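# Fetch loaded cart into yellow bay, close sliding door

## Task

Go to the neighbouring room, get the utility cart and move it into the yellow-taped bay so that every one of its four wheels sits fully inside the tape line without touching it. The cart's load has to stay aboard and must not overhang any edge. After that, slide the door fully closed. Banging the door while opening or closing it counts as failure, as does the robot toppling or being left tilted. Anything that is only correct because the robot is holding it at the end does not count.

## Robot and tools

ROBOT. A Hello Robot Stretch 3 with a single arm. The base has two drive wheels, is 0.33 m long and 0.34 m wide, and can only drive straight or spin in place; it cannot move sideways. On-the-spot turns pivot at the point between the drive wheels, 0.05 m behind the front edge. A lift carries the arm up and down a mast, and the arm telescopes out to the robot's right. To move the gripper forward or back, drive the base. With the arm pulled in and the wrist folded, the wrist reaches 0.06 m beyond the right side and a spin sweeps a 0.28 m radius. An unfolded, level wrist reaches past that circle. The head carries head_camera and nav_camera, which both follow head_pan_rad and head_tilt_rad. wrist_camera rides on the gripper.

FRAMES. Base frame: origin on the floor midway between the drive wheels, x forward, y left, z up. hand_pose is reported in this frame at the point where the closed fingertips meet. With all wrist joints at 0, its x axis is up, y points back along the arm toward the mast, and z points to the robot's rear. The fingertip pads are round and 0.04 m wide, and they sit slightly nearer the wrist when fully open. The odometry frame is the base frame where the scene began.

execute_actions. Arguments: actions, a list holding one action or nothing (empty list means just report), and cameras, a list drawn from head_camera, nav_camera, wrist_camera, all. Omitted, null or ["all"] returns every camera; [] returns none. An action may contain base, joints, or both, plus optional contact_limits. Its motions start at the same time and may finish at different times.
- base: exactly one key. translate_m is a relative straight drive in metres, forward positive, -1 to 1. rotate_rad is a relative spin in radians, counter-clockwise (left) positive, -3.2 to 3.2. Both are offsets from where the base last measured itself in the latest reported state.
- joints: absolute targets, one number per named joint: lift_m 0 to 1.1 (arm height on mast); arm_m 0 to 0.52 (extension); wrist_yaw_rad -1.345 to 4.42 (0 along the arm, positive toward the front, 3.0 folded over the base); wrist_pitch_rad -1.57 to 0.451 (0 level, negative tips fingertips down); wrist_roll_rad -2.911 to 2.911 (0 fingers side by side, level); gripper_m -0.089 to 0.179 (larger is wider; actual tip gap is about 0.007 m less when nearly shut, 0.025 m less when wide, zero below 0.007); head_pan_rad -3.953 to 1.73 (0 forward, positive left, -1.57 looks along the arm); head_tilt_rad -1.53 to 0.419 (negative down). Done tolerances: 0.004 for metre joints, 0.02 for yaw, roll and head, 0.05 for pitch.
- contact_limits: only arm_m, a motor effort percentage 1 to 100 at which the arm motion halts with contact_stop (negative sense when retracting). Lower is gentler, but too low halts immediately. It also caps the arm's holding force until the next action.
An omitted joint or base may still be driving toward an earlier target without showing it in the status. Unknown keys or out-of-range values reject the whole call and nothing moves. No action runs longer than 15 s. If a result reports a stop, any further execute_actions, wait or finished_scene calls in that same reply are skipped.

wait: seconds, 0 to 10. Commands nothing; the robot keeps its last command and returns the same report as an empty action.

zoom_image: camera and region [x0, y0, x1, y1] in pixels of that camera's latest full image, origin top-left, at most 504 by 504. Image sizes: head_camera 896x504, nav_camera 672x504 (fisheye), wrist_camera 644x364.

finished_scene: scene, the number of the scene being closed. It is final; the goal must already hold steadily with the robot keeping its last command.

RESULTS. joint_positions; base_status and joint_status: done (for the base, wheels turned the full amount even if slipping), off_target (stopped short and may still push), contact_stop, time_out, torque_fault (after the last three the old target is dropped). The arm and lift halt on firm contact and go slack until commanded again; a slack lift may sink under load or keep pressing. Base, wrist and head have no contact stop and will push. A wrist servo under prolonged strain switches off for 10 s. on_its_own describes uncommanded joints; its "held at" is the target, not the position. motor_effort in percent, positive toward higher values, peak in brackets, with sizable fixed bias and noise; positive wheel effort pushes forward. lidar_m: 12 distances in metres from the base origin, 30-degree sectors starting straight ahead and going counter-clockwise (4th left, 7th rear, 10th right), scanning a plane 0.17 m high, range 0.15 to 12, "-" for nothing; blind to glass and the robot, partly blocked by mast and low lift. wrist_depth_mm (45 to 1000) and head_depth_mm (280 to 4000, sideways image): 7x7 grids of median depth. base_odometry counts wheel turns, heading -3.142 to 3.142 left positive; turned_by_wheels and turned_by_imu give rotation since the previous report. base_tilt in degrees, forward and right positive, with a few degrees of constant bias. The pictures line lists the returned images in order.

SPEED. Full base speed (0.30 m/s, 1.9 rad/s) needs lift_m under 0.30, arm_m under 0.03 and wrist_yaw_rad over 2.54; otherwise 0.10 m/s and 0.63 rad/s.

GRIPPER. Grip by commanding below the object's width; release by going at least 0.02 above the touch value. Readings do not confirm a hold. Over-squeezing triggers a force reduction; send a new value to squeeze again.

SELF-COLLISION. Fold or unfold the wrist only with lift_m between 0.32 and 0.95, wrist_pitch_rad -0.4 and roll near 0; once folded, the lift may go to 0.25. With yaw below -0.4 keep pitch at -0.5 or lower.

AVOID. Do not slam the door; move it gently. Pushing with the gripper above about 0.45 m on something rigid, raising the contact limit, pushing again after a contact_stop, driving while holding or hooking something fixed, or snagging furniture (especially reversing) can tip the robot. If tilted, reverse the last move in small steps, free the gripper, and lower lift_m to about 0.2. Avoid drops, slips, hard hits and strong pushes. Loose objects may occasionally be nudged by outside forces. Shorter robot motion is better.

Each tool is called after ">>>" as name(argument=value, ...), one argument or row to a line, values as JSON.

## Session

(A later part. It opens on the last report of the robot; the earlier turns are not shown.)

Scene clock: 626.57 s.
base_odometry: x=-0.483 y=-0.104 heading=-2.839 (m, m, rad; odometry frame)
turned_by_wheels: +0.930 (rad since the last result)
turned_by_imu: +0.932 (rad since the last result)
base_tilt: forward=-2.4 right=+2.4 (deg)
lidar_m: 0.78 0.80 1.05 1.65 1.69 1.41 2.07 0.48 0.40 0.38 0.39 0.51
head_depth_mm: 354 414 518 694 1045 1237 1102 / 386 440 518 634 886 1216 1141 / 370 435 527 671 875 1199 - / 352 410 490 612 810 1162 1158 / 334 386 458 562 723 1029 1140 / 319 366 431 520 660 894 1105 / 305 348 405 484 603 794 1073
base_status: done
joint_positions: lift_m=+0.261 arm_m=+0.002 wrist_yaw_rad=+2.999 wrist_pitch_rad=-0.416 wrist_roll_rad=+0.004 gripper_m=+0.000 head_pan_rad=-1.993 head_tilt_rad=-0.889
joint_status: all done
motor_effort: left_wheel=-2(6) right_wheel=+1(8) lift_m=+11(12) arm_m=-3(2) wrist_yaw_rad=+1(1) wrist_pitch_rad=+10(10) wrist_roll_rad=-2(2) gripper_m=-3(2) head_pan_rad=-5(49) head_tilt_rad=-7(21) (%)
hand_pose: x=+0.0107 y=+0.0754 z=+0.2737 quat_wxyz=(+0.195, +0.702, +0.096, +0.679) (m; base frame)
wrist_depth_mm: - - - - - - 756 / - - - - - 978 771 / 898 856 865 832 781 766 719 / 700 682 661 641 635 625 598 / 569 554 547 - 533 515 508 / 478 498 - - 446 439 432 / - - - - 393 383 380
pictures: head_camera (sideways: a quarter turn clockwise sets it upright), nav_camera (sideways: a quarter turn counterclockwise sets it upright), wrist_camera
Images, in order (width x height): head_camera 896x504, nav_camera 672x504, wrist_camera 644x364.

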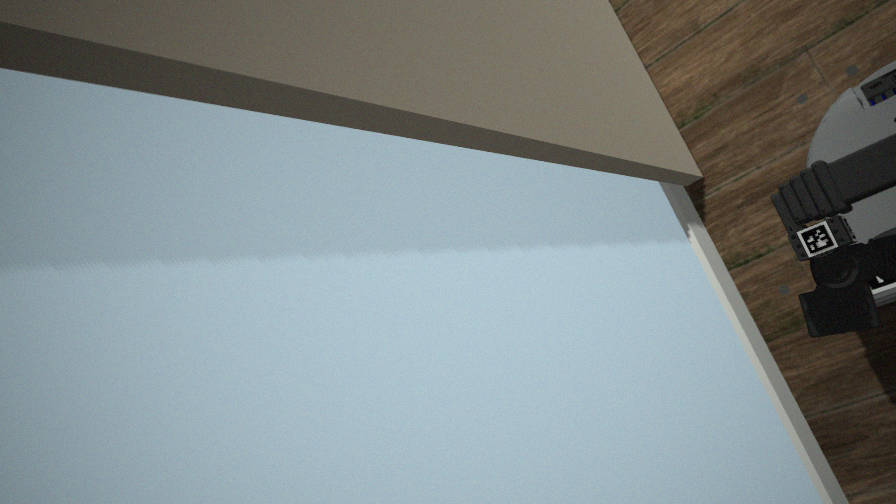

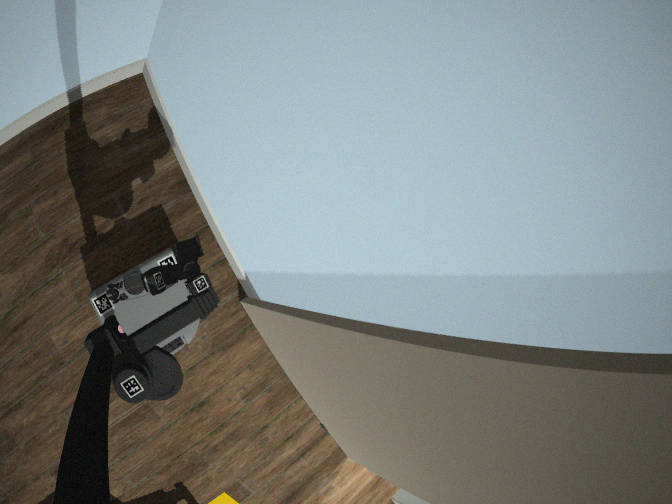

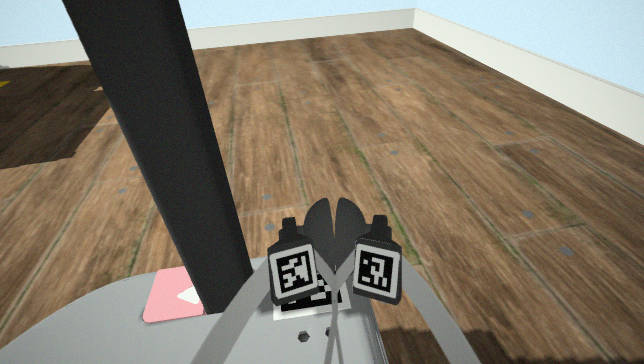

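>>> execute_actions(
  actions=[
    {"base":{"translate_m":0.15},"joints":{"lift_m":0.36,"head_pan_rad":-2.1,"head_tilt_rad":-1.0}},
  ],
  cameras=[],
)

>>> execute_actions(
  actions=[
    {"joints":{"wrist_yaw_rad":1.6}},
  ],
  cameras=[],
)

>>> execute_actions(
  actions=[
    {"joints":{"wrist_pitch_rad":-0.85,"wrist_roll_rad":1.57}},
  ],
  cameras=["head_camera"],
)

Scene clock: 651.57 s.
base_odometry: x=-0.626 y=-0.149 heading=-2.839 (m, m, rad; odometry frame)
turned_by_wheels: +0.000 (rad since the last result)
turned_by_imu: +0.000 (rad since the last result)
base_tilt: forward=-2.4 right=+2.4 (deg)
lidar_m: 0.63 0.64 0.85 1.66 1.70 1.55 1.53 0.54 0.39 0.37 0.38 0.50
head_depth_mm: 482 564 684 988 1323 1197 - / 444 544 702 911 1271 1210 - / 412 497 623 839 1246 1236 - / 384 457 563 732 1042 1240 - / 360 423 512 649 883 1198 1089 / 339 394 472 581 766 1115 1099 / 320 368 435 530 676 940 1106
base_status: done
joint_positions: lift_m=+0.359 arm_m=+0.002 wrist_yaw_rad=+2.999 wrist_pitch_rad=-0.416 wrist_roll_rad=+0.004 gripper_m=+0.000 head_pan_rad=-2.094 head_tilt_rad=-0.988
joint_status: all done
motor_effort: left_wheel=-1(7) right_wheel=+2(8) lift_m=+30(33) arm_m=-2(2) wrist_yaw_rad=+1(1) wrist_pitch_rad=+10(10) wrist_roll_rad=-2(2) gripper_m=-3(3) head_pan_rad=-3(17) head_tilt_rad=-7(20) (%)
hand_pose: x=+0.0106 y=+0.0753 z=+0.3726 quat_wxyz=(+0.195, +0.701, +0.096, +0.679) (m; base frame)
wrist_depth_mm: - - - - - 842 616 / - - - - - 884 631 / - - - - - 874 644 / 882 837 817 813 794 784 650 / 706 702 690 - 647 634 610 / 598 574 - 547 556 546 535 / 515 526 - - 487 482 478
pictures: none
No camera images: the call's "cameras" was empty. Leave "cameras" out to get every camera's image.

Scene clock: 653.27 s.
base_odometry: x=-0.626 y=-0.149 heading=-2.839 (m, m, rad; odometry frame)
turned_by_wheels: +0.000 (rad since the last result)
turned_by_imu: +0.000 (rad since the last result)
base_tilt: forward=-2.4 right=+2.4 (deg)
lidar_m: 0.63 0.64 0.85 1.66 1.70 1.55 1.53 0.53 0.39 0.37 0.38 0.50
head_depth_mm: 482 563 683 990 1319 1196 - / 444 543 697 913 1270 1209 - / 412 497 623 839 1246 1233 - / 384 457 563 733 1048 1244 - / 360 423 512 649 885 1174 1074 / 338 394 469 584 767 1123 1104 / 320 368 434 529 678 939 1108
base_status: not commanded
joint_positions: lift_m=+0.359 arm_m=+0.002 wrist_yaw_rad=+1.602 wrist_pitch_rad=-0.416 wrist_roll_rad=+0.003 gripper_m=+0.000 head_pan_rad=-2.094 head_tilt_rad=-0.988
joint_status: all done
motor_effort: left_wheel=-2(2) right_wheel=+2(2) lift_m=+30(30) arm_m=-3(3) wrist_yaw_rad=-2(2) wrist_pitch_rad=+10(10) wrist_roll_rad=-2(1) gripper_m=-3(3) head_pan_rad=-4(4) head_tilt_rad=-8(7) (%)
hand_pose: x=+0.2032 y=-0.1402 z=+0.3726 quat_wxyz=(+0.586, +0.599, -0.377, +0.394) (m; base frame)
wrist_depth_mm: 499 500 504 508 512 391 258 / 543 541 558 548 557 397 263 / 594 600 623 616 609 399 263 / 661 667 690 670 663 404 266 / 704 697 681 - 627 409 270 / 590 585 581 545 551 414 274 / 522 508 505 496 486 395 273
pictures: none
No camera images: the call's "cameras" was empty. Leave "cameras" out to get every camera's image.

Scene clock: 654.70 s.
base_odometry: x=-0.626 y=-0.149 heading=-2.839 (m, m, rad; odometry frame)
turned_by_wheels: +0.000 (rad since the last result)
turned_by_imu: +0.000 (rad since the last result)
base_tilt: forward=-2.3 right=+2.3 (deg)
lidar_m: 0.63 0.64 0.85 1.66 1.70 1.55 1.53 0.54 0.39 0.37 0.38 0.50
head_depth_mm: 482 564 684 992 1327 1194 - / 444 543 700 911 1276 1206 - / 412 496 624 839 1243 1236 - / 384 457 562 730 1047 1245 - / 360 423 513 649 886 1166 1089 / 338 394 470 582 767 1110 1105 / 319 368 434 528 673 935 1107
base_status: not commanded
joint_positions: lift_m=+0.359 arm_m=+0.002 wrist_yaw_rad=+1.602 wrist_pitch_rad=-0.856 wrist_roll_rad=+1.567 gripper_m=+0.000 head_pan_rad=-2.094 head_tilt_rad=-0.988
joint_status: all done
motor_effort: left_wheel=-2(2) right_wheel=+1(1) lift_m=+30(29) arm_m=-2(2) wrist_yaw_rad=-1(2) wrist_pitch_rad=+4(10) wrist_roll_rad=+1(4) gripper_m=-3(3) head_pan_rad=-4(4) head_tilt_rad=-7(7) (%)
hand_pose: x=+0.1281 y=-0.1426 z=+0.2886 quat_wxyz=(+0.300, +0.653, -0.633, -0.288) (m; base frame)
wrist_depth_mm: 454 512 510 472 406 343 294 / 477 550 624 517 417 352 299 / 472 563 642 528 427 358 307 / 476 573 657 554 440 364 - / 484 561 684 - 442 371 - / 484 581 669 603 439 388 - / 489 589 736 633 498 400 -
pictures: head_camera (sideways: a quarter turn clockwise sets it upright)
Images, in order (width x height): head_camera 896x504.

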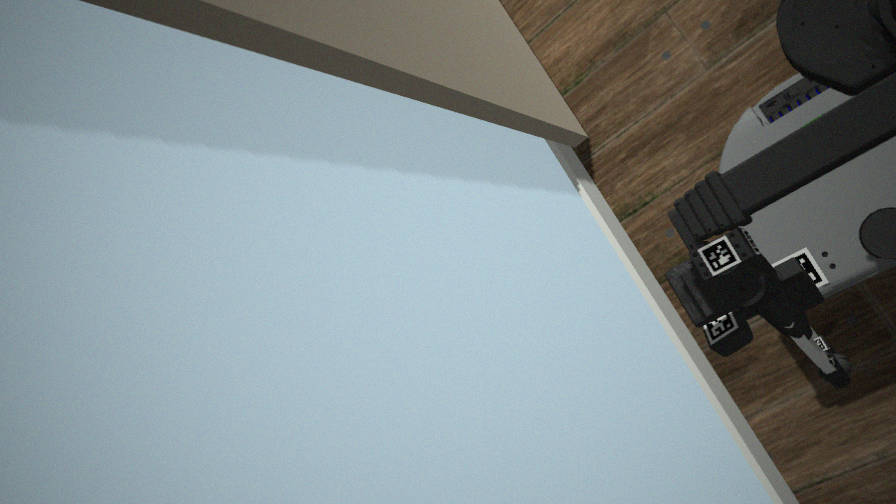

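>>> execute_actions(
  actions=[
    {"joints":{"wrist_yaw_rad":-1.25}},
  ],
  cameras=["head_camera"],
)

>>> execute_actions(
  actions=[
    {"joints":{"wrist_pitch_rad":-0.5,"arm_m":0.09}},
  ],
)

Scene clock: 659.30 s.
base_odometry: x=-0.626 y=-0.149 heading=-2.839 (m, m, rad; odometry frame)
turned_by_wheels: +0.000 (rad since the last result)
turned_by_imu: +0.000 (rad since the last result)
base_tilt: forward=-2.4 right=+2.3 (deg)
lidar_m: 0.63 0.64 0.85 1.66 1.70 1.55 1.53 0.54 0.39 0.37 0.38 0.50
head_depth_mm: 480 564 683 995 1331 1194 - / 444 545 702 912 1274 1209 - / 412 497 624 835 1248 1241 - / 385 457 563 732 1046 1242 - / 360 423 513 649 883 1177 1088 / 339 394 471 582 766 1114 1106 / 320 368 435 529 676 941 1107
base_status: not commanded
joint_positions: lift_m=+0.359 arm_m=+0.002 wrist_yaw_rad=-1.248 wrist_pitch_rad=-0.856 wrist_roll_rad=+1.569 gripper_m=+0.000 head_pan_rad=-2.094 head_tilt_rad=-0.988
joint_status: all done
motor_effort: left_wheel=-2(2) right_wheel=+1(2) lift_m=+30(30) arm_m=-2(2) wrist_yaw_rad=-3(4) wrist_pitch_rad=+4(4) wrist_roll_rad=+0(1) gripper_m=-3(3) head_pan_rad=-4(3) head_tilt_rad=-7(8) (%)
hand_pose: x=-0.1632 y=-0.1944 z=+0.2886 quat_wxyz=(-0.242, -0.531, -0.738, -0.338) (m; base frame)
wrist_depth_mm: - 933 659 496 - - - / - 991 687 508 - - - / 616 699 687 532 446 - - / 433 474 526 546 447 384 - / 339 383 460 - 438 379 323 / 328 360 386 391 419 387 325 / 298 304 324 335 352 366 331
pictures: head_camera (sideways: a quarter turn clockwise sets it upright)
Images, in order (width x height): head_camera 896x504.

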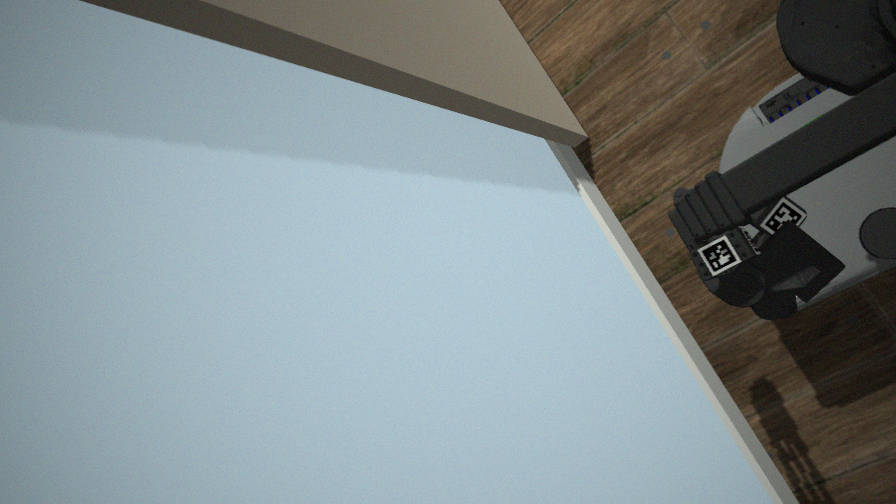

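Scene clock: 661.17 s.
base_odometry: x=-0.626 y=-0.149 heading=-2.839 (m, m, rad; odometry frame)
turned_by_wheels: +0.000 (rad since the last result)
turned_by_imu: +0.000 (rad since the last result)
base_tilt: forward=-2.4 right=+2.4 (deg)
lidar_m: 0.63 0.65 0.85 1.66 1.70 1.55 1.53 0.54 0.39 0.37 0.38 0.50
head_depth_mm: 481 564 683 989 1331 1205 - / 444 543 701 914 1276 1210 - / 412 497 625 836 1236 1240 - / 385 456 563 731 997 1176 - / 360 423 513 649 877 1166 1099 / 339 394 469 583 763 1110 1104 / 320 368 434 529 677 934 1108
base_status: not commanded
joint_positions: lift_m=+0.359 arm_m=+0.090 wrist_yaw_rad=-1.249 wrist_pitch_rad=-0.517 wrist_roll_rad=+1.569 gripper_m=+0.000 head_pan_rad=-2.094 head_tilt_rad=-0.988
joint_status: all done
motor_effort: left_wheel=-2(2) right_wheel=+2(2) lift_m=+30(30) arm_m=+3(4) wrist_yaw_rad=-1(3) wrist_pitch_rad=+10(9) wrist_roll_rad=+0(0) gripper_m=-2(2) head_pan_rad=-4(4) head_tilt_rad=-7(7) (%)
hand_pose: x=-0.2212 y=-0.3013 z=+0.3503 quat_wxyz=(-0.149, -0.565, -0.784, -0.208) (m; base frame)
wrist_depth_mm: - - - 809 558 414 336 / 599 684 778 783 562 423 343 / 352 378 414 453 504 440 346 / 276 300 351 401 441 417 346 / 280 295 310 - 341 348 336 / 231 239 247 242 268 276 280 / 195 199 206 212 217 225 231
pictures: head_camera (sideways: a quarter turn clockwise sets it upright), nav_camera (sideways: a quarter turn counterclockwise sets it upright), wrist_camera
Images, in order (width x height): head_camera 896x504, nav_camera 672x504, wrist_camera 644x364.

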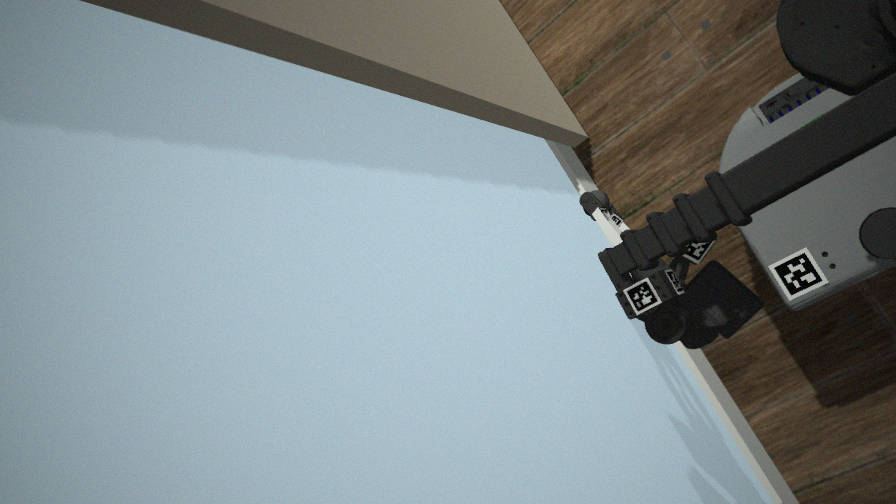

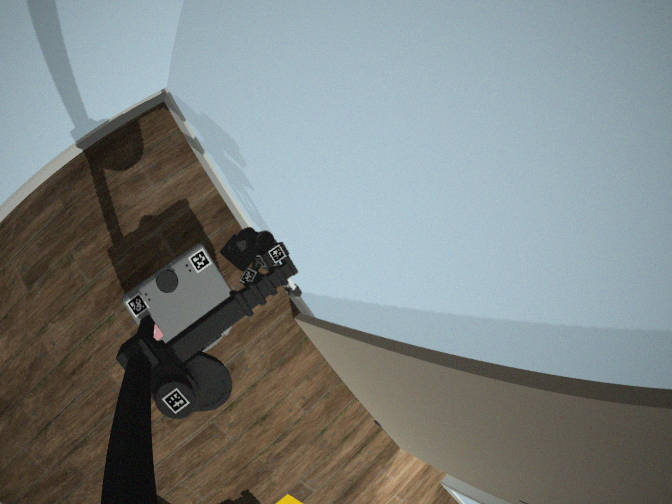

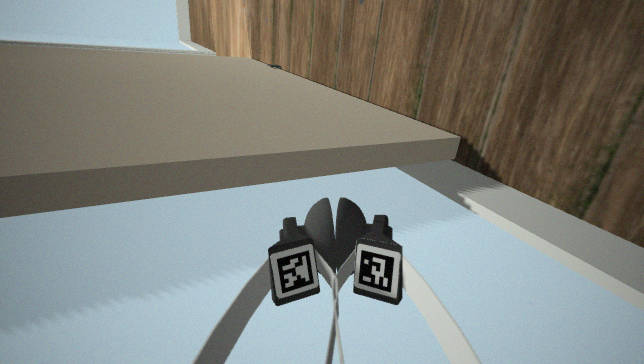

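>>> execute_actions(
  actions=[
    {"joints":{"arm_m":0.12},"base":{"translate_m":-0.12}},
  ],
)

Scene clock: 672.77 s.
base_odometry: x=-0.512 y=-0.113 heading=-2.839 (m, m, rad; odometry frame)
turned_by_wheels: +0.000 (rad since the last result)
turned_by_imu: +0.001 (rad since the last result)
base_tilt: forward=-2.3 right=+2.4 (deg)
lidar_m: 0.75 0.77 1.01 1.65 1.69 1.44 2.11 0.48 0.40 0.38 0.38 0.51
head_depth_mm: 408 511 681 1010 1320 1196 - / 410 480 597 838 1288 1201 - / 419 504 622 803 1168 1231 - / 392 466 572 743 986 1197 - / 366 431 522 660 859 1175 1103 / 345 401 477 594 781 1123 1108 / 325 375 442 538 689 956 1111
base_status: done
joint_positions: lift_m=+0.359 arm_m=+0.120 wrist_yaw_rad=-1.249 wrist_pitch_rad=-0.517 wrist_roll_rad=+1.569 gripper_m=+0.000 head_pan_rad=-2.094 head_tilt_rad=-0.988
joint_status: all done
motor_effort: left_wheel=-2(5) right_wheel=+2(2) lift_m=+30(30) arm_m=+4(4) wrist_yaw_rad=-1(2) wrist_pitch_rad=+11(11) wrist_roll_rad=+0(0) gripper_m=-3(3) head_pan_rad=-4(3) head_tilt_rad=-7(7) (%)
hand_pose: x=-0.2213 y=-0.3313 z=+0.3503 quat_wxyz=(-0.149, -0.565, -0.784, -0.208) (m; base frame)
wrist_depth_mm: - - - 822 554 415 337 / 484 546 636 701 559 424 342 / 289 304 331 368 406 400 347 / 204 213 228 255 298 361 348 / 177 195 231 - 295 304 302 / 194 207 214 211 231 238 248 / 169 173 179 182 188 197 203
pictures: head_camera (sideways: a quarter turn clockwise sets it upright), nav_camera (sideways: a quarter turn counterclockwise sets it upright), wrist_camera
Images, in order (width x height): head_camera 896x504, nav_camera 672x504, wrist_camera 644x364.

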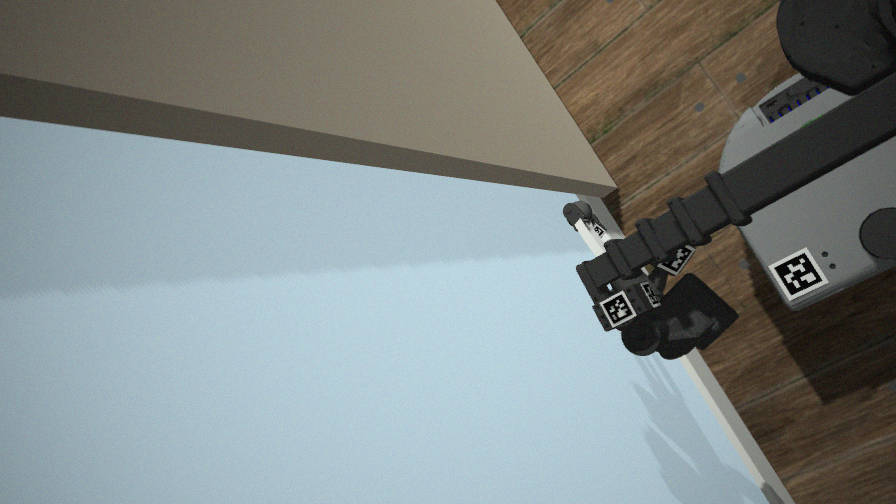

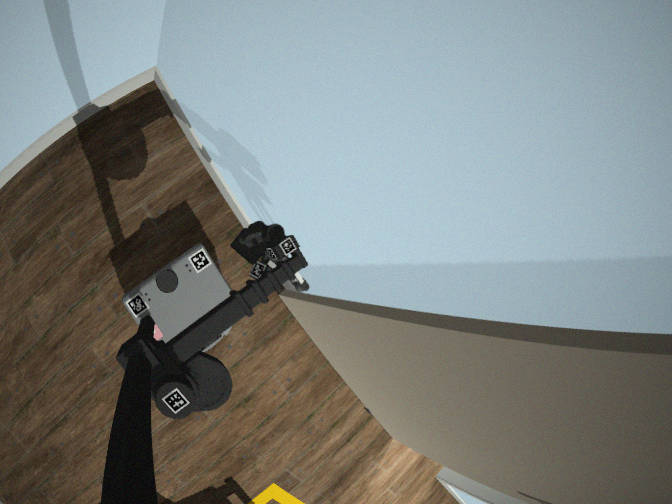

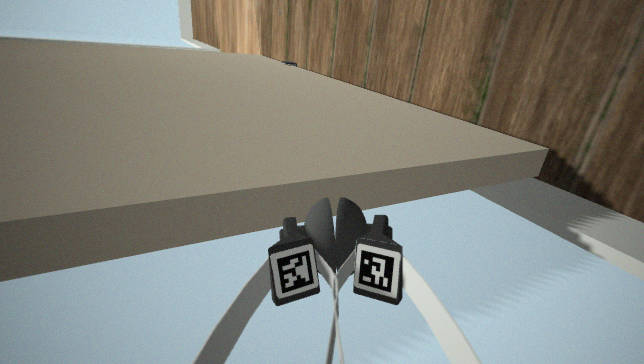

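>>> execute_actions(
  actions=[
    {"joints":{"arm_m":0.135},"base":{"translate_m":-0.06}},
  ],
)

Scene clock: 687.83 s.
base_odometry: x=-0.454 y=-0.095 heading=-2.840 (m, m, rad; odometry frame)
turned_by_wheels: +0.000 (rad since the last result)
turned_by_imu: +0.001 (rad since the last result)
base_tilt: forward=-2.3 right=+2.4 (deg)
lidar_m: 0.81 0.83 1.09 1.65 1.69 1.38 2.05 0.49 0.40 0.38 0.39 0.51
head_depth_mm: 413 516 687 1016 1333 1202 - / 381 467 601 844 1291 1212 - / 384 453 561 736 1105 1235 - / 394 469 579 752 985 1194 - / 370 434 526 668 851 1182 1106 / 348 405 483 599 787 1130 1108 / 328 378 446 542 694 963 1105
base_status: done
joint_positions: lift_m=+0.360 arm_m=+0.135 wrist_yaw_rad=-1.248 wrist_pitch_rad=-0.516 wrist_roll_rad=+1.569 gripper_m=+0.000 head_pan_rad=-2.094 head_tilt_rad=-0.988
joint_status: all done
motor_effort: left_wheel=-1(6) right_wheel=+1(16) lift_m=+25(30) arm_m=+4(2) wrist_yaw_rad=-2(4) wrist_pitch_rad=+10(11) wrist_roll_rad=+0(0) gripper_m=-4(3) head_pan_rad=-4(3) head_tilt_rad=-7(7) (%)
hand_pose: x=-0.2214 y=-0.3465 z=+0.3509 quat_wxyz=(-0.148, -0.565, -0.785, -0.208) (m; base frame)
wrist_depth_mm: - - - 785 544 412 332 / 427 479 566 672 549 425 341 / 253 268 293 322 353 387 342 / 181 186 197 211 231 273 328 / 138 148 164 - 245 275 285 / 136 150 181 193 215 219 228 / 152 160 165 169 174 182 187
pictures: head_camera (sideways: a quarter turn clockwise sets it upright), nav_camera (sideways: a quarter turn counterclockwise sets it upright), wrist_camera
Images, in order (width x height): head_camera 896x504, nav_camera 672x504, wrist_camera 644x364.

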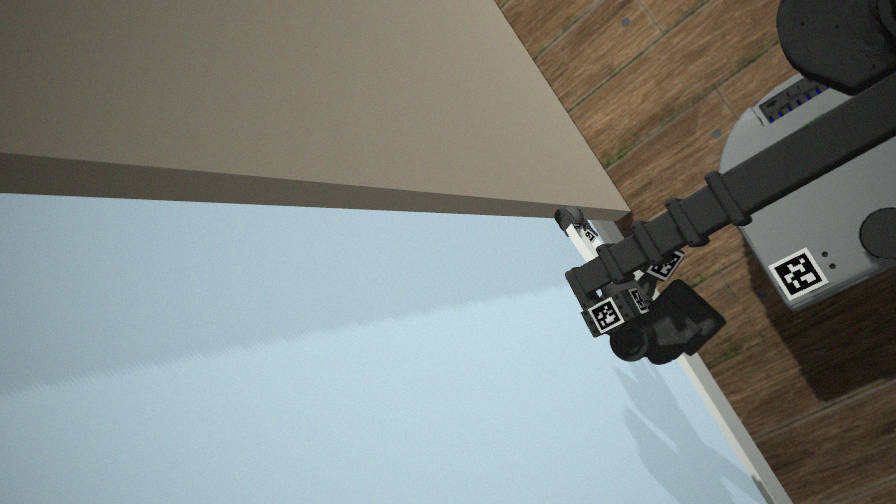

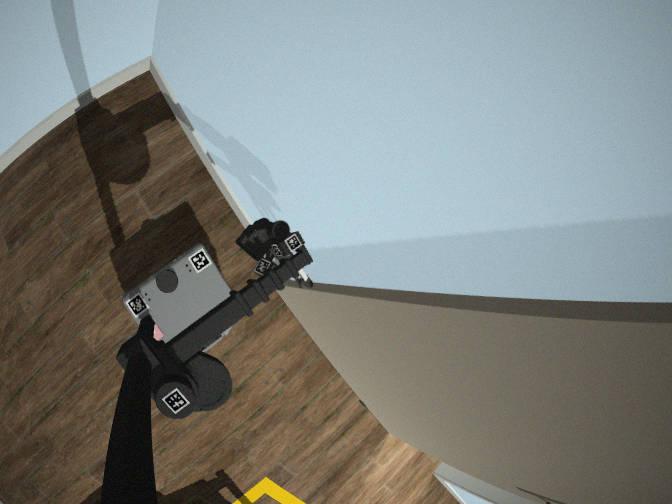

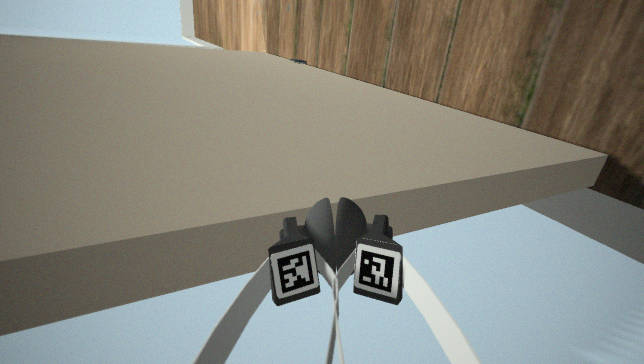

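>>> execute_actions(
  actions=[
    {"base":{"translate_m":-0.15}},
  ],
)

Scene clock: 692.17 s.
base_odometry: x=-0.311 y=-0.050 heading=-2.839 (m, m, rad; odometry frame)
turned_by_wheels: +0.000 (rad since the last result)
turned_by_imu: +0.001 (rad since the last result)
base_tilt: forward=-2.4 right=+2.4 (deg)
lidar_m: 0.96 0.98 1.29 1.64 1.48 1.25 1.90 0.49 0.41 0.39 0.40 0.52
head_depth_mm: 422 524 697 1030 1333 1195 - / 388 475 611 858 1282 1218 - / 382 455 557 740 1117 1241 - / 403 479 591 767 1005 1193 - / 378 444 537 681 869 1182 1107 / 356 414 492 613 803 1137 1107 / 336 386 456 554 712 983 1108
base_status: done
joint_positions: lift_m=+0.360 arm_m=+0.135 wrist_yaw_rad=-1.244 wrist_pitch_rad=-0.515 wrist_roll_rad=+1.569 gripper_m=+0.000 head_pan_rad=-2.094 head_tilt_rad=-0.988
joint_status: not commanded
motor_effort: left_wheel=+0(4) right_wheel=-2(29) lift_m=+22(25) arm_m=+2(4) wrist_yaw_rad=-8(14) wrist_pitch_rad=+9(10) wrist_roll_rad=+0(1) gripper_m=-4(3) head_pan_rad=-3(4) head_tilt_rad=-7(7) (%)
hand_pose: x=-0.2213 y=-0.3474 z=+0.3512 quat_wxyz=(-0.148, -0.563, -0.786, -0.208) (m; base frame)
wrist_depth_mm: - - - 800 553 420 335 / 430 484 554 676 547 424 340 / 256 276 299 330 360 387 345 / 185 193 205 219 232 273 328 / 143 149 164 - 245 288 288 / 134 148 176 199 222 230 240 / 156 167 172 175 181 191 195
pictures: head_camera (sideways: a quarter turn clockwise sets it upright), nav_camera (sideways: a quarter turn counterclockwise sets it upright), wrist_camera
Images, in order (width x height): head_camera 896x504, nav_camera 672x504, wrist_camera 644x364.

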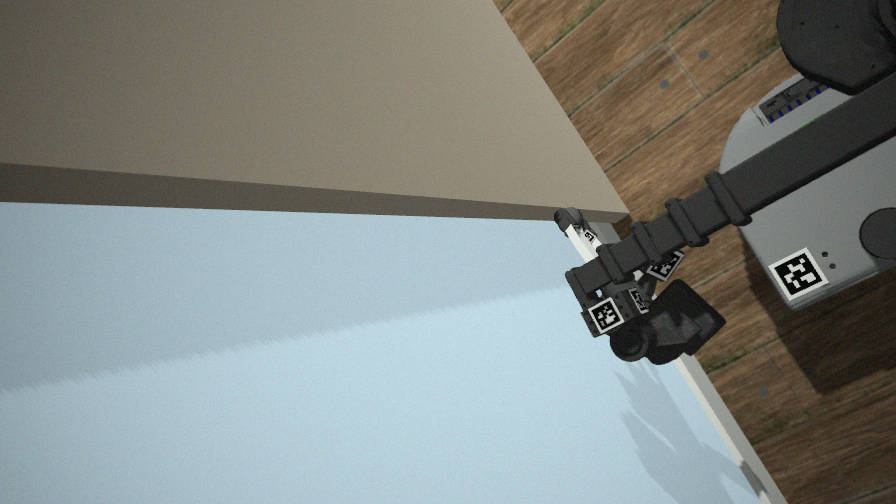

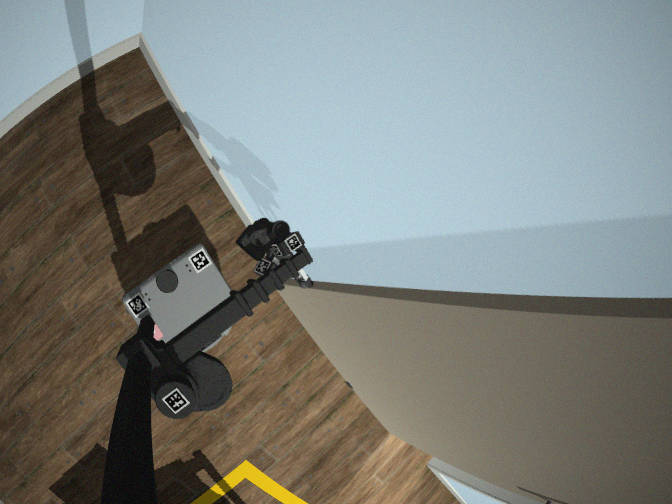

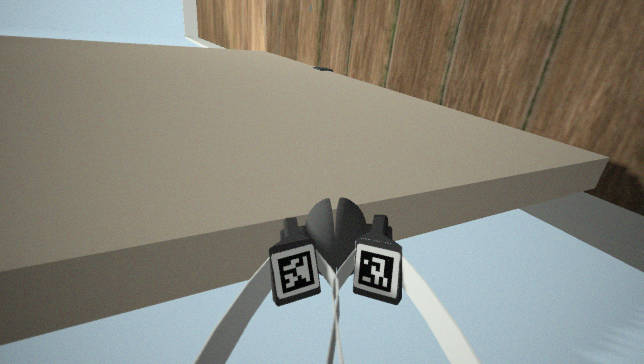

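>>> execute_actions(
  actions=[
    {"base":{"translate_m":-0.25},"joints":{"arm_m":0.14,"head_pan_rad":-2.4,"head_tilt_rad":-0.8}},
  ],
)

Scene clock: 697.73 s.
base_odometry: x=-0.072 y=+0.024 heading=-2.839 (m, m, rad; odometry frame)
turned_by_wheels: +0.000 (rad since the last result)
turned_by_imu: +0.001 (rad since the last result)
base_tilt: forward=-2.4 right=+2.4 (deg)
lidar_m: 1.20 1.24 1.63 1.63 1.18 1.02 1.94 0.51 0.42 0.40 0.41 0.54
head_depth_mm: 654 811 1056 1514 1472 1270 1134 / 557 666 827 1089 1417 1275 1134 / 486 567 678 844 1122 1284 1143 / 430 492 575 691 863 1159 1171 / 386 436 499 588 740 967 1092 / 352 399 482 590 705 836 - / 364 418 469 528 608 715 860
base_status: done
joint_positions: lift_m=+0.360 arm_m=+0.140 wrist_yaw_rad=-1.247 wrist_pitch_rad=-0.516 wrist_roll_rad=+1.569 gripper_m=+0.000 head_pan_rad=-2.393 head_tilt_rad=-0.803
joint_status: all done
motor_effort: left_wheel=+0(4) right_wheel=+0(21) lift_m=+22(22) arm_m=+3(6) wrist_yaw_rad=-4(28) wrist_pitch_rad=+10(11) wrist_roll_rad=+0(0) gripper_m=-3(3) head_pan_rad=-4(29) head_tilt_rad=+1(24) (%)
hand_pose: x=-0.2213 y=-0.3519 z=+0.3510 quat_wxyz=(-0.148, -0.564, -0.785, -0.208) (m; base frame)
wrist_depth_mm: - - - 825 553 416 335 / 476 540 619 686 552 428 342 / 287 304 329 361 392 403 351 / 203 212 224 239 253 282 330 / 157 163 171 - 235 291 303 / 135 147 167 213 236 243 252 / 142 169 182 186 190 200 206
pictures: head_camera (sideways: a quarter turn clockwise sets it upright), nav_camera (sideways: a quarter turn counterclockwise sets it upright), wrist_camera
Images, in order (width x height): head_camera 896x504, nav_camera 672x504, wrist_camera 644x364.

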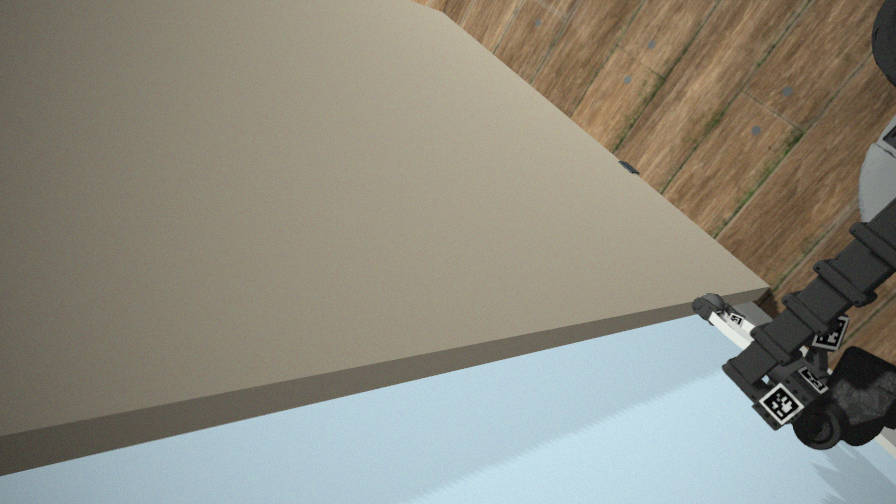

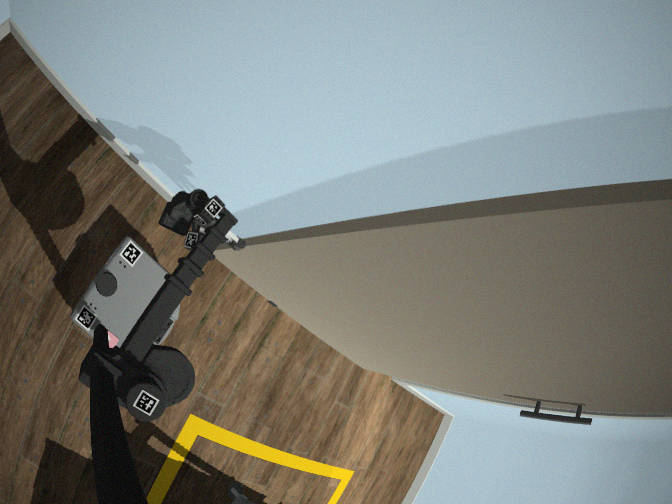

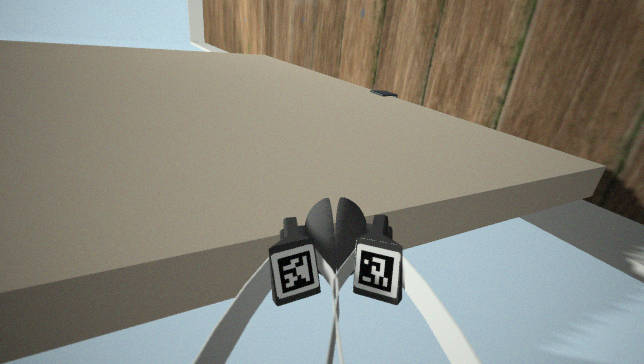

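>>> execute_actions(
  actions=[
    {"base":{"translate_m":-0.17},"joints":{"arm_m":0.15,"head_pan_rad":-2.6,"head_tilt_rad":-0.65}},
  ],
)

Scene clock: 702.07 s.
base_odometry: x=+0.090 y=+0.075 heading=-2.839 (m, m, rad; odometry frame)
turned_by_wheels: +0.000 (rad since the last result)
turned_by_imu: +0.001 (rad since the last result)
base_tilt: forward=-2.3 right=+2.4 (deg)
lidar_m: 1.34 1.41 1.70 1.62 0.98 0.87 1.97 0.52 0.43 0.41 0.42 0.55
head_depth_mm: 1076 1746 2330 2043 1655 1374 1182 / 877 1034 1267 1665 1639 1366 1182 / 698 795 922 1107 1367 1373 1184 / 581 650 730 839 981 1189 1189 / 497 546 604 675 767 887 1049 / 435 472 514 564 627 717 865 / 386 415 447 486 559 675 762
base_status: done
joint_positions: lift_m=+0.360 arm_m=+0.150 wrist_yaw_rad=-1.247 wrist_pitch_rad=-0.524 wrist_roll_rad=+1.572 gripper_m=+0.000 head_pan_rad=-2.593 head_tilt_rad=-0.655
joint_status: all done
motor_effort: left_wheel=+0(5) right_wheel=-1(27) lift_m=+22(22) arm_m=+4(9) wrist_yaw_rad=-4(20) wrist_pitch_rad=+15(18) wrist_roll_rad=-1(1) gripper_m=-3(4) head_pan_rad=-4(25) head_tilt_rad=+3(20) (%)
hand_pose: x=-0.2201 y=-0.3614 z=+0.3492 quat_wxyz=(-0.152, -0.564, -0.784, -0.211) (m; base frame)
wrist_depth_mm: - - - 804 553 413 334 / 472 536 621 698 560 420 339 / 285 303 332 361 395 400 347 / 202 211 224 238 253 285 334 / 156 161 171 - 235 290 300 / 134 146 168 211 234 238 249 / 141 168 180 184 189 197 204
pictures: head_camera (sideways: a quarter turn clockwise sets it upright), nav_camera (sideways: a quarter turn counterclockwise sets it upright), wrist_camera
Images, in order (width x height): head_camera 896x504, nav_camera 672x504, wrist_camera 644x364.

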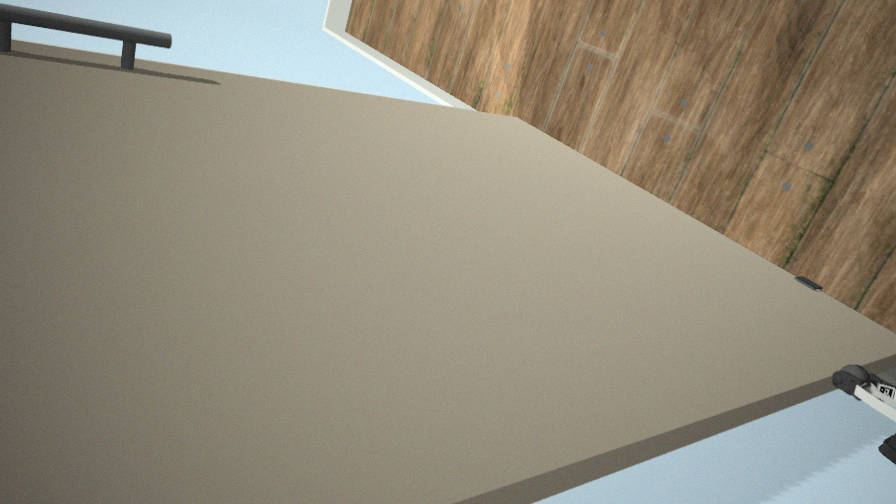

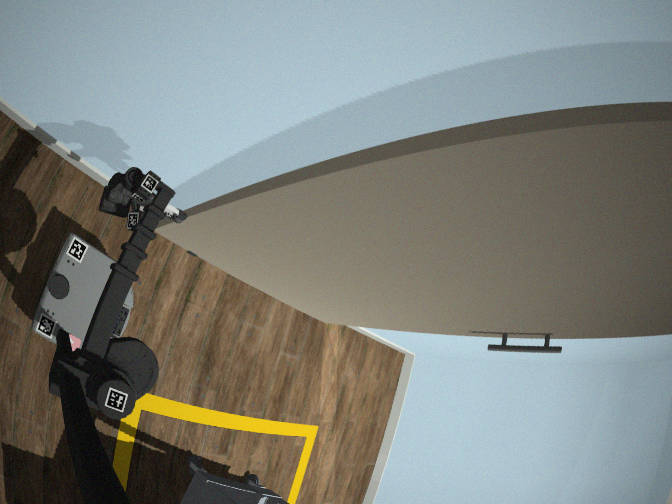

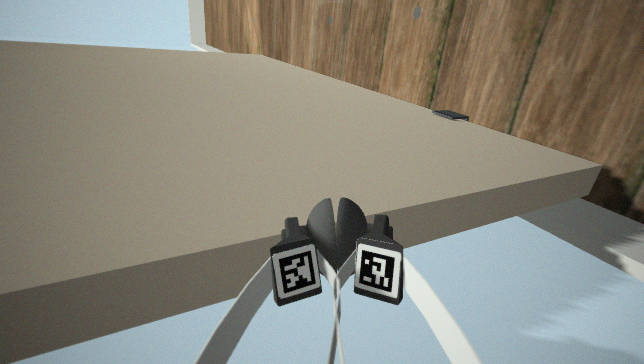

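>>> execute_actions(
  actions=[
    {"base":{"translate_m":-0.07}},
  ],
)

Scene clock: 706.83 s.
base_odometry: x=+0.157 y=+0.096 heading=-2.840 (m, m, rad; odometry frame)
turned_by_wheels: +0.000 (rad since the last result)
turned_by_imu: +0.000 (rad since the last result)
base_tilt: forward=-2.4 right=+2.4 (deg)
lidar_m: 1.35 1.48 1.70 1.61 0.90 0.81 1.99 0.53 0.43 0.41 0.42 0.56
head_depth_mm: 1109 1753 2272 2053 1639 1372 1187 / 886 1046 1285 1850 1638 1382 1184 / 709 804 937 1119 1399 1380 1188 / 588 656 741 848 998 1209 1191 / 504 553 613 684 777 896 1065 / 441 479 520 572 636 727 877 / 391 420 453 491 562 676 770
base_status: done
joint_positions: lift_m=+0.360 arm_m=+0.150 wrist_yaw_rad=-1.252 wrist_pitch_rad=-0.519 wrist_roll_rad=+1.573 gripper_m=+0.000 head_pan_rad=-2.593 head_tilt_rad=-0.655
joint_status: not commanded
motor_effort: left_wheel=-1(4) right_wheel=+1(18) lift_m=+22(22) arm_m=+3(3) wrist_yaw_rad=+3(15) wrist_pitch_rad=+12(34) wrist_roll_rad=-1(1) gripper_m=-4(5) head_pan_rad=-3(6) head_tilt_rad=+3(3) (%)
hand_pose: x=-0.2213 y=-0.3605 z=+0.3504 quat_wxyz=(-0.151, -0.567, -0.783, -0.208) (m; base frame)
wrist_depth_mm: - - - 816 545 415 334 / 528 595 685 725 561 428 340 / 308 326 352 388 424 413 350 / 216 226 240 254 270 289 329 / 167 173 180 - 230 288 305 / 136 148 163 215 240 245 256 / 138 161 183 189 194 203 209
pictures: head_camera (sideways: a quarter turn clockwise sets it upright), nav_camera (sideways: a quarter turn counterclockwise sets it upright), wrist_camera
Images, in order (width x height): head_camera 896x504, nav_camera 672x504, wrist_camera 644x364.

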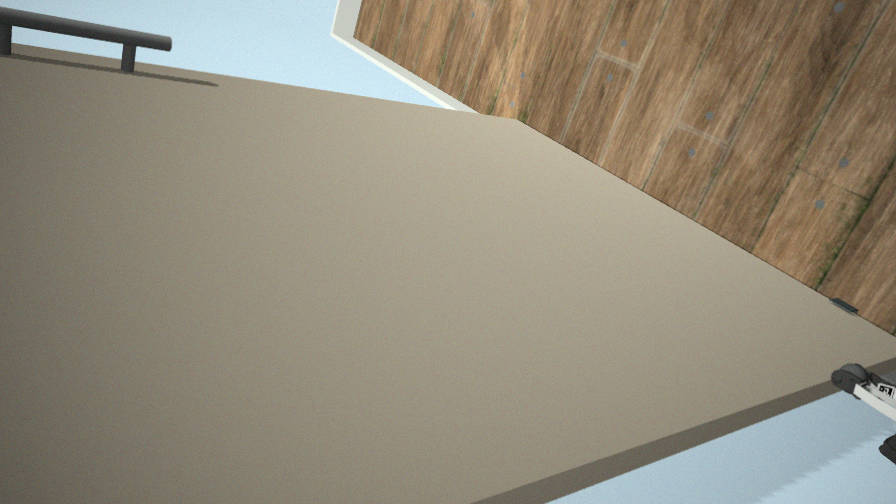

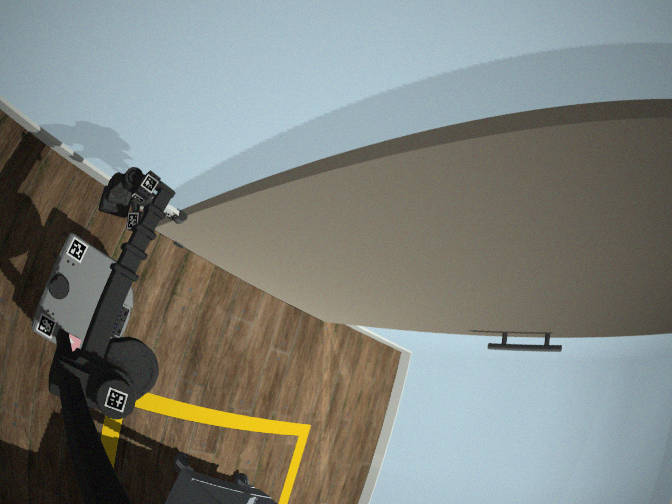

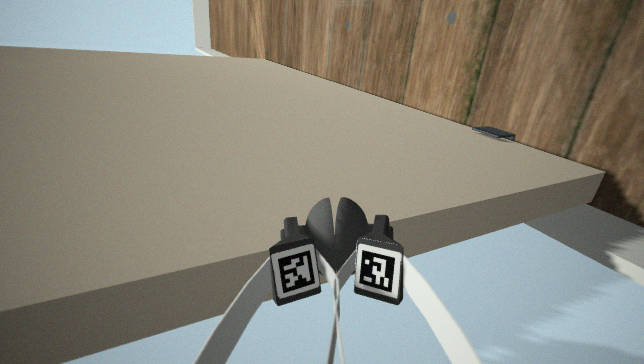

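>>> execute_actions(
  actions=[
    {"base":{"translate_m":-0.04}},
  ],
  cameras=["head_camera","wrist_camera"],
)

>>> execute_actions(
  actions=[
    {"base":{"translate_m":-0.03}},
  ],
  cameras=["head_camera","wrist_camera"],
)

Scene clock: 710.57 s.
base_odometry: x=+0.195 y=+0.107 heading=-2.840 (m, m, rad; odometry frame)
turned_by_wheels: +0.000 (rad since the last result)
turned_by_imu: +0.000 (rad since the last result)
base_tilt: forward=-2.4 right=+2.3 (deg)
lidar_m: 1.35 1.52 1.70 1.61 0.85 0.78 2.00 0.53 0.43 0.41 0.42 0.56
head_depth_mm: 1113 1753 2270 2032 1643 1374 1177 / 894 1058 1294 1849 1648 1373 1190 / 713 815 943 1124 1409 1382 1181 / 593 660 746 855 1002 1209 1192 / 506 557 617 689 781 903 1071 / 443 481 524 578 642 735 883 / 394 423 456 496 577 685 769
base_status: done
joint_positions: lift_m=+0.360 arm_m=+0.150 wrist_yaw_rad=-1.250 wrist_pitch_rad=-0.517 wrist_roll_rad=+1.573 gripper_m=+0.000 head_pan_rad=-2.593 head_tilt_rad=-0.655
joint_status: not commanded
motor_effort: left_wheel=-1(4) right_wheel=+1(22) lift_m=+22(22) arm_m=+3(4) wrist_yaw_rad=+0(10) wrist_pitch_rad=+11(15) wrist_roll_rad=-1(2) gripper_m=-3(4) head_pan_rad=-4(4) head_tilt_rad=+3(3) (%)
hand_pose: x=-0.2213 y=-0.3611 z=+0.3507 quat_wxyz=(-0.151, -0.566, -0.784, -0.207) (m; base frame)
wrist_depth_mm: - - - 811 557 419 334 / 521 592 682 719 574 421 340 / 316 331 357 388 426 411 344 / 218 227 242 258 270 300 332 / 169 174 183 - 245 301 307 / 143 154 175 220 242 248 259 / 147 173 188 192 195 205 209
pictures: head_camera (sideways: a quarter turn clockwise sets it upright), wrist_camera
Images, in order (width x height): head_camera 896x504, wrist_camera 644x364.

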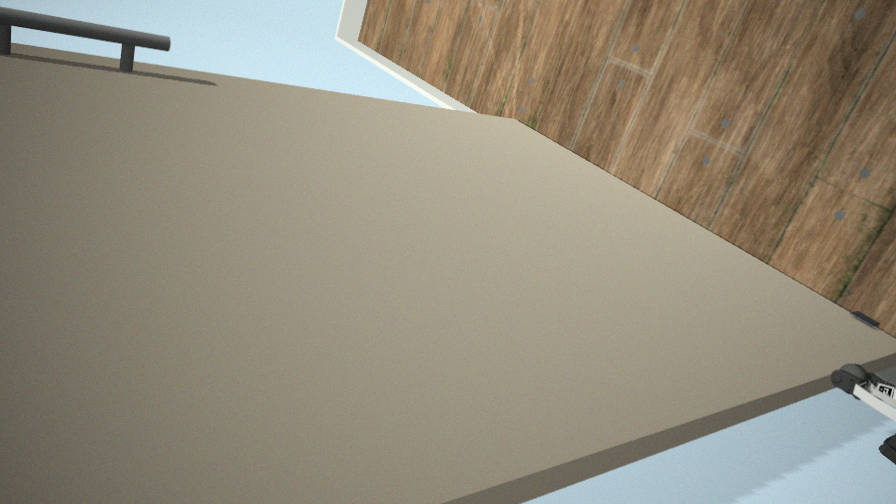

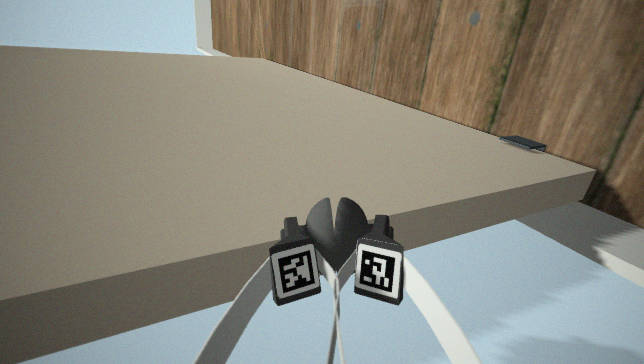

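Scene clock: 712.23 s.
base_odometry: x=+0.224 y=+0.116 heading=-2.840 (m, m, rad; odometry frame)
turned_by_wheels: +0.000 (rad since the last result)
turned_by_imu: +0.000 (rad since the last result)
base_tilt: forward=-2.4 right=+2.4 (deg)
lidar_m: 1.36 1.55 1.69 1.61 0.81 0.76 2.01 0.54 0.44 0.41 0.42 0.56
head_depth_mm: 1154 1770 2260 2029 1634 1377 1177 / 901 1058 1293 1846 1652 1374 1182 / 716 817 952 1139 1412 1388 1183 / 597 664 746 859 1008 1222 1194 / 510 559 618 691 785 907 1073 / 444 482 526 578 641 734 882 / 395 425 458 499 574 685 773
base_status: done
joint_positions: lift_m=+0.360 arm_m=+0.150 wrist_yaw_rad=-1.248 wrist_pitch_rad=-0.516 wrist_roll_rad=+1.573 gripper_m=+0.000 head_pan_rad=-2.593 head_tilt_rad=-0.655
joint_status: not commanded
motor_effort: left_wheel=-1(6) right_wheel=+1(24) lift_m=+21(22) arm_m=+3(3) wrist_yaw_rad=-1(3) wrist_pitch_rad=+10(11) wrist_roll_rad=-2(2) gripper_m=-4(3) head_pan_rad=-3(3) head_tilt_rad=+3(3) (%)
hand_pose: x=-0.2214 y=-0.3614 z=+0.3510 quat_wxyz=(-0.150, -0.565, -0.784, -0.207) (m; base frame)
wrist_depth_mm: - - - 825 544 414 334 / 530 582 693 729 568 427 340 / 313 333 362 394 429 418 346 / 219 231 243 260 275 301 339 / 172 177 184 - 242 299 309 / 142 154 174 217 244 251 260 / 146 171 188 192 195 207 212
pictures: head_camera (sideways: a quarter turn clockwise sets it upright), wrist_camera
Images, in order (width x height): head_camera 896x504, wrist_camera 644x364.

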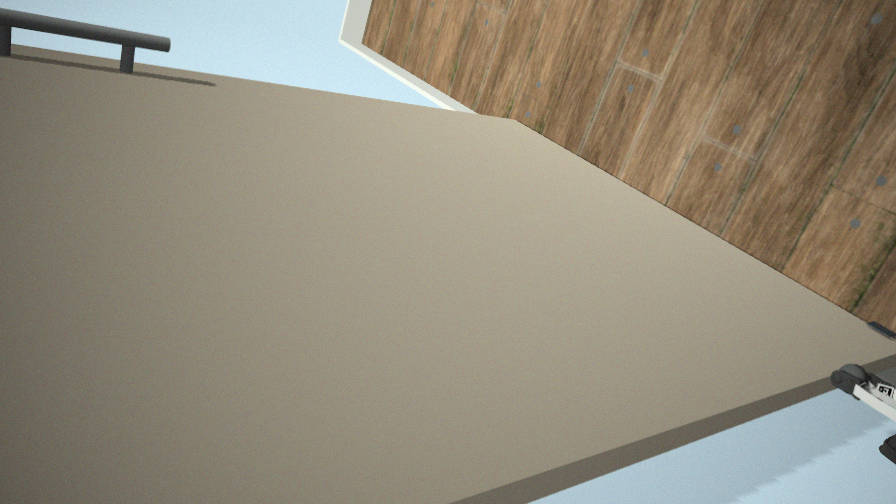

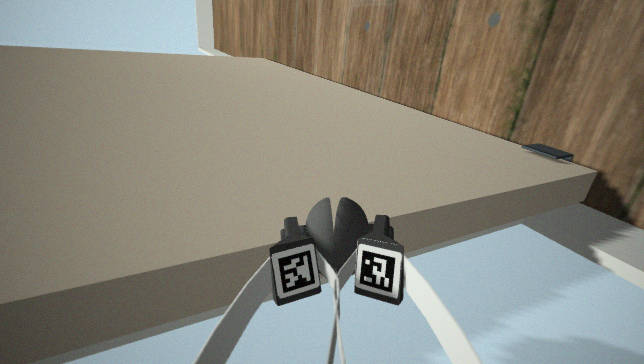

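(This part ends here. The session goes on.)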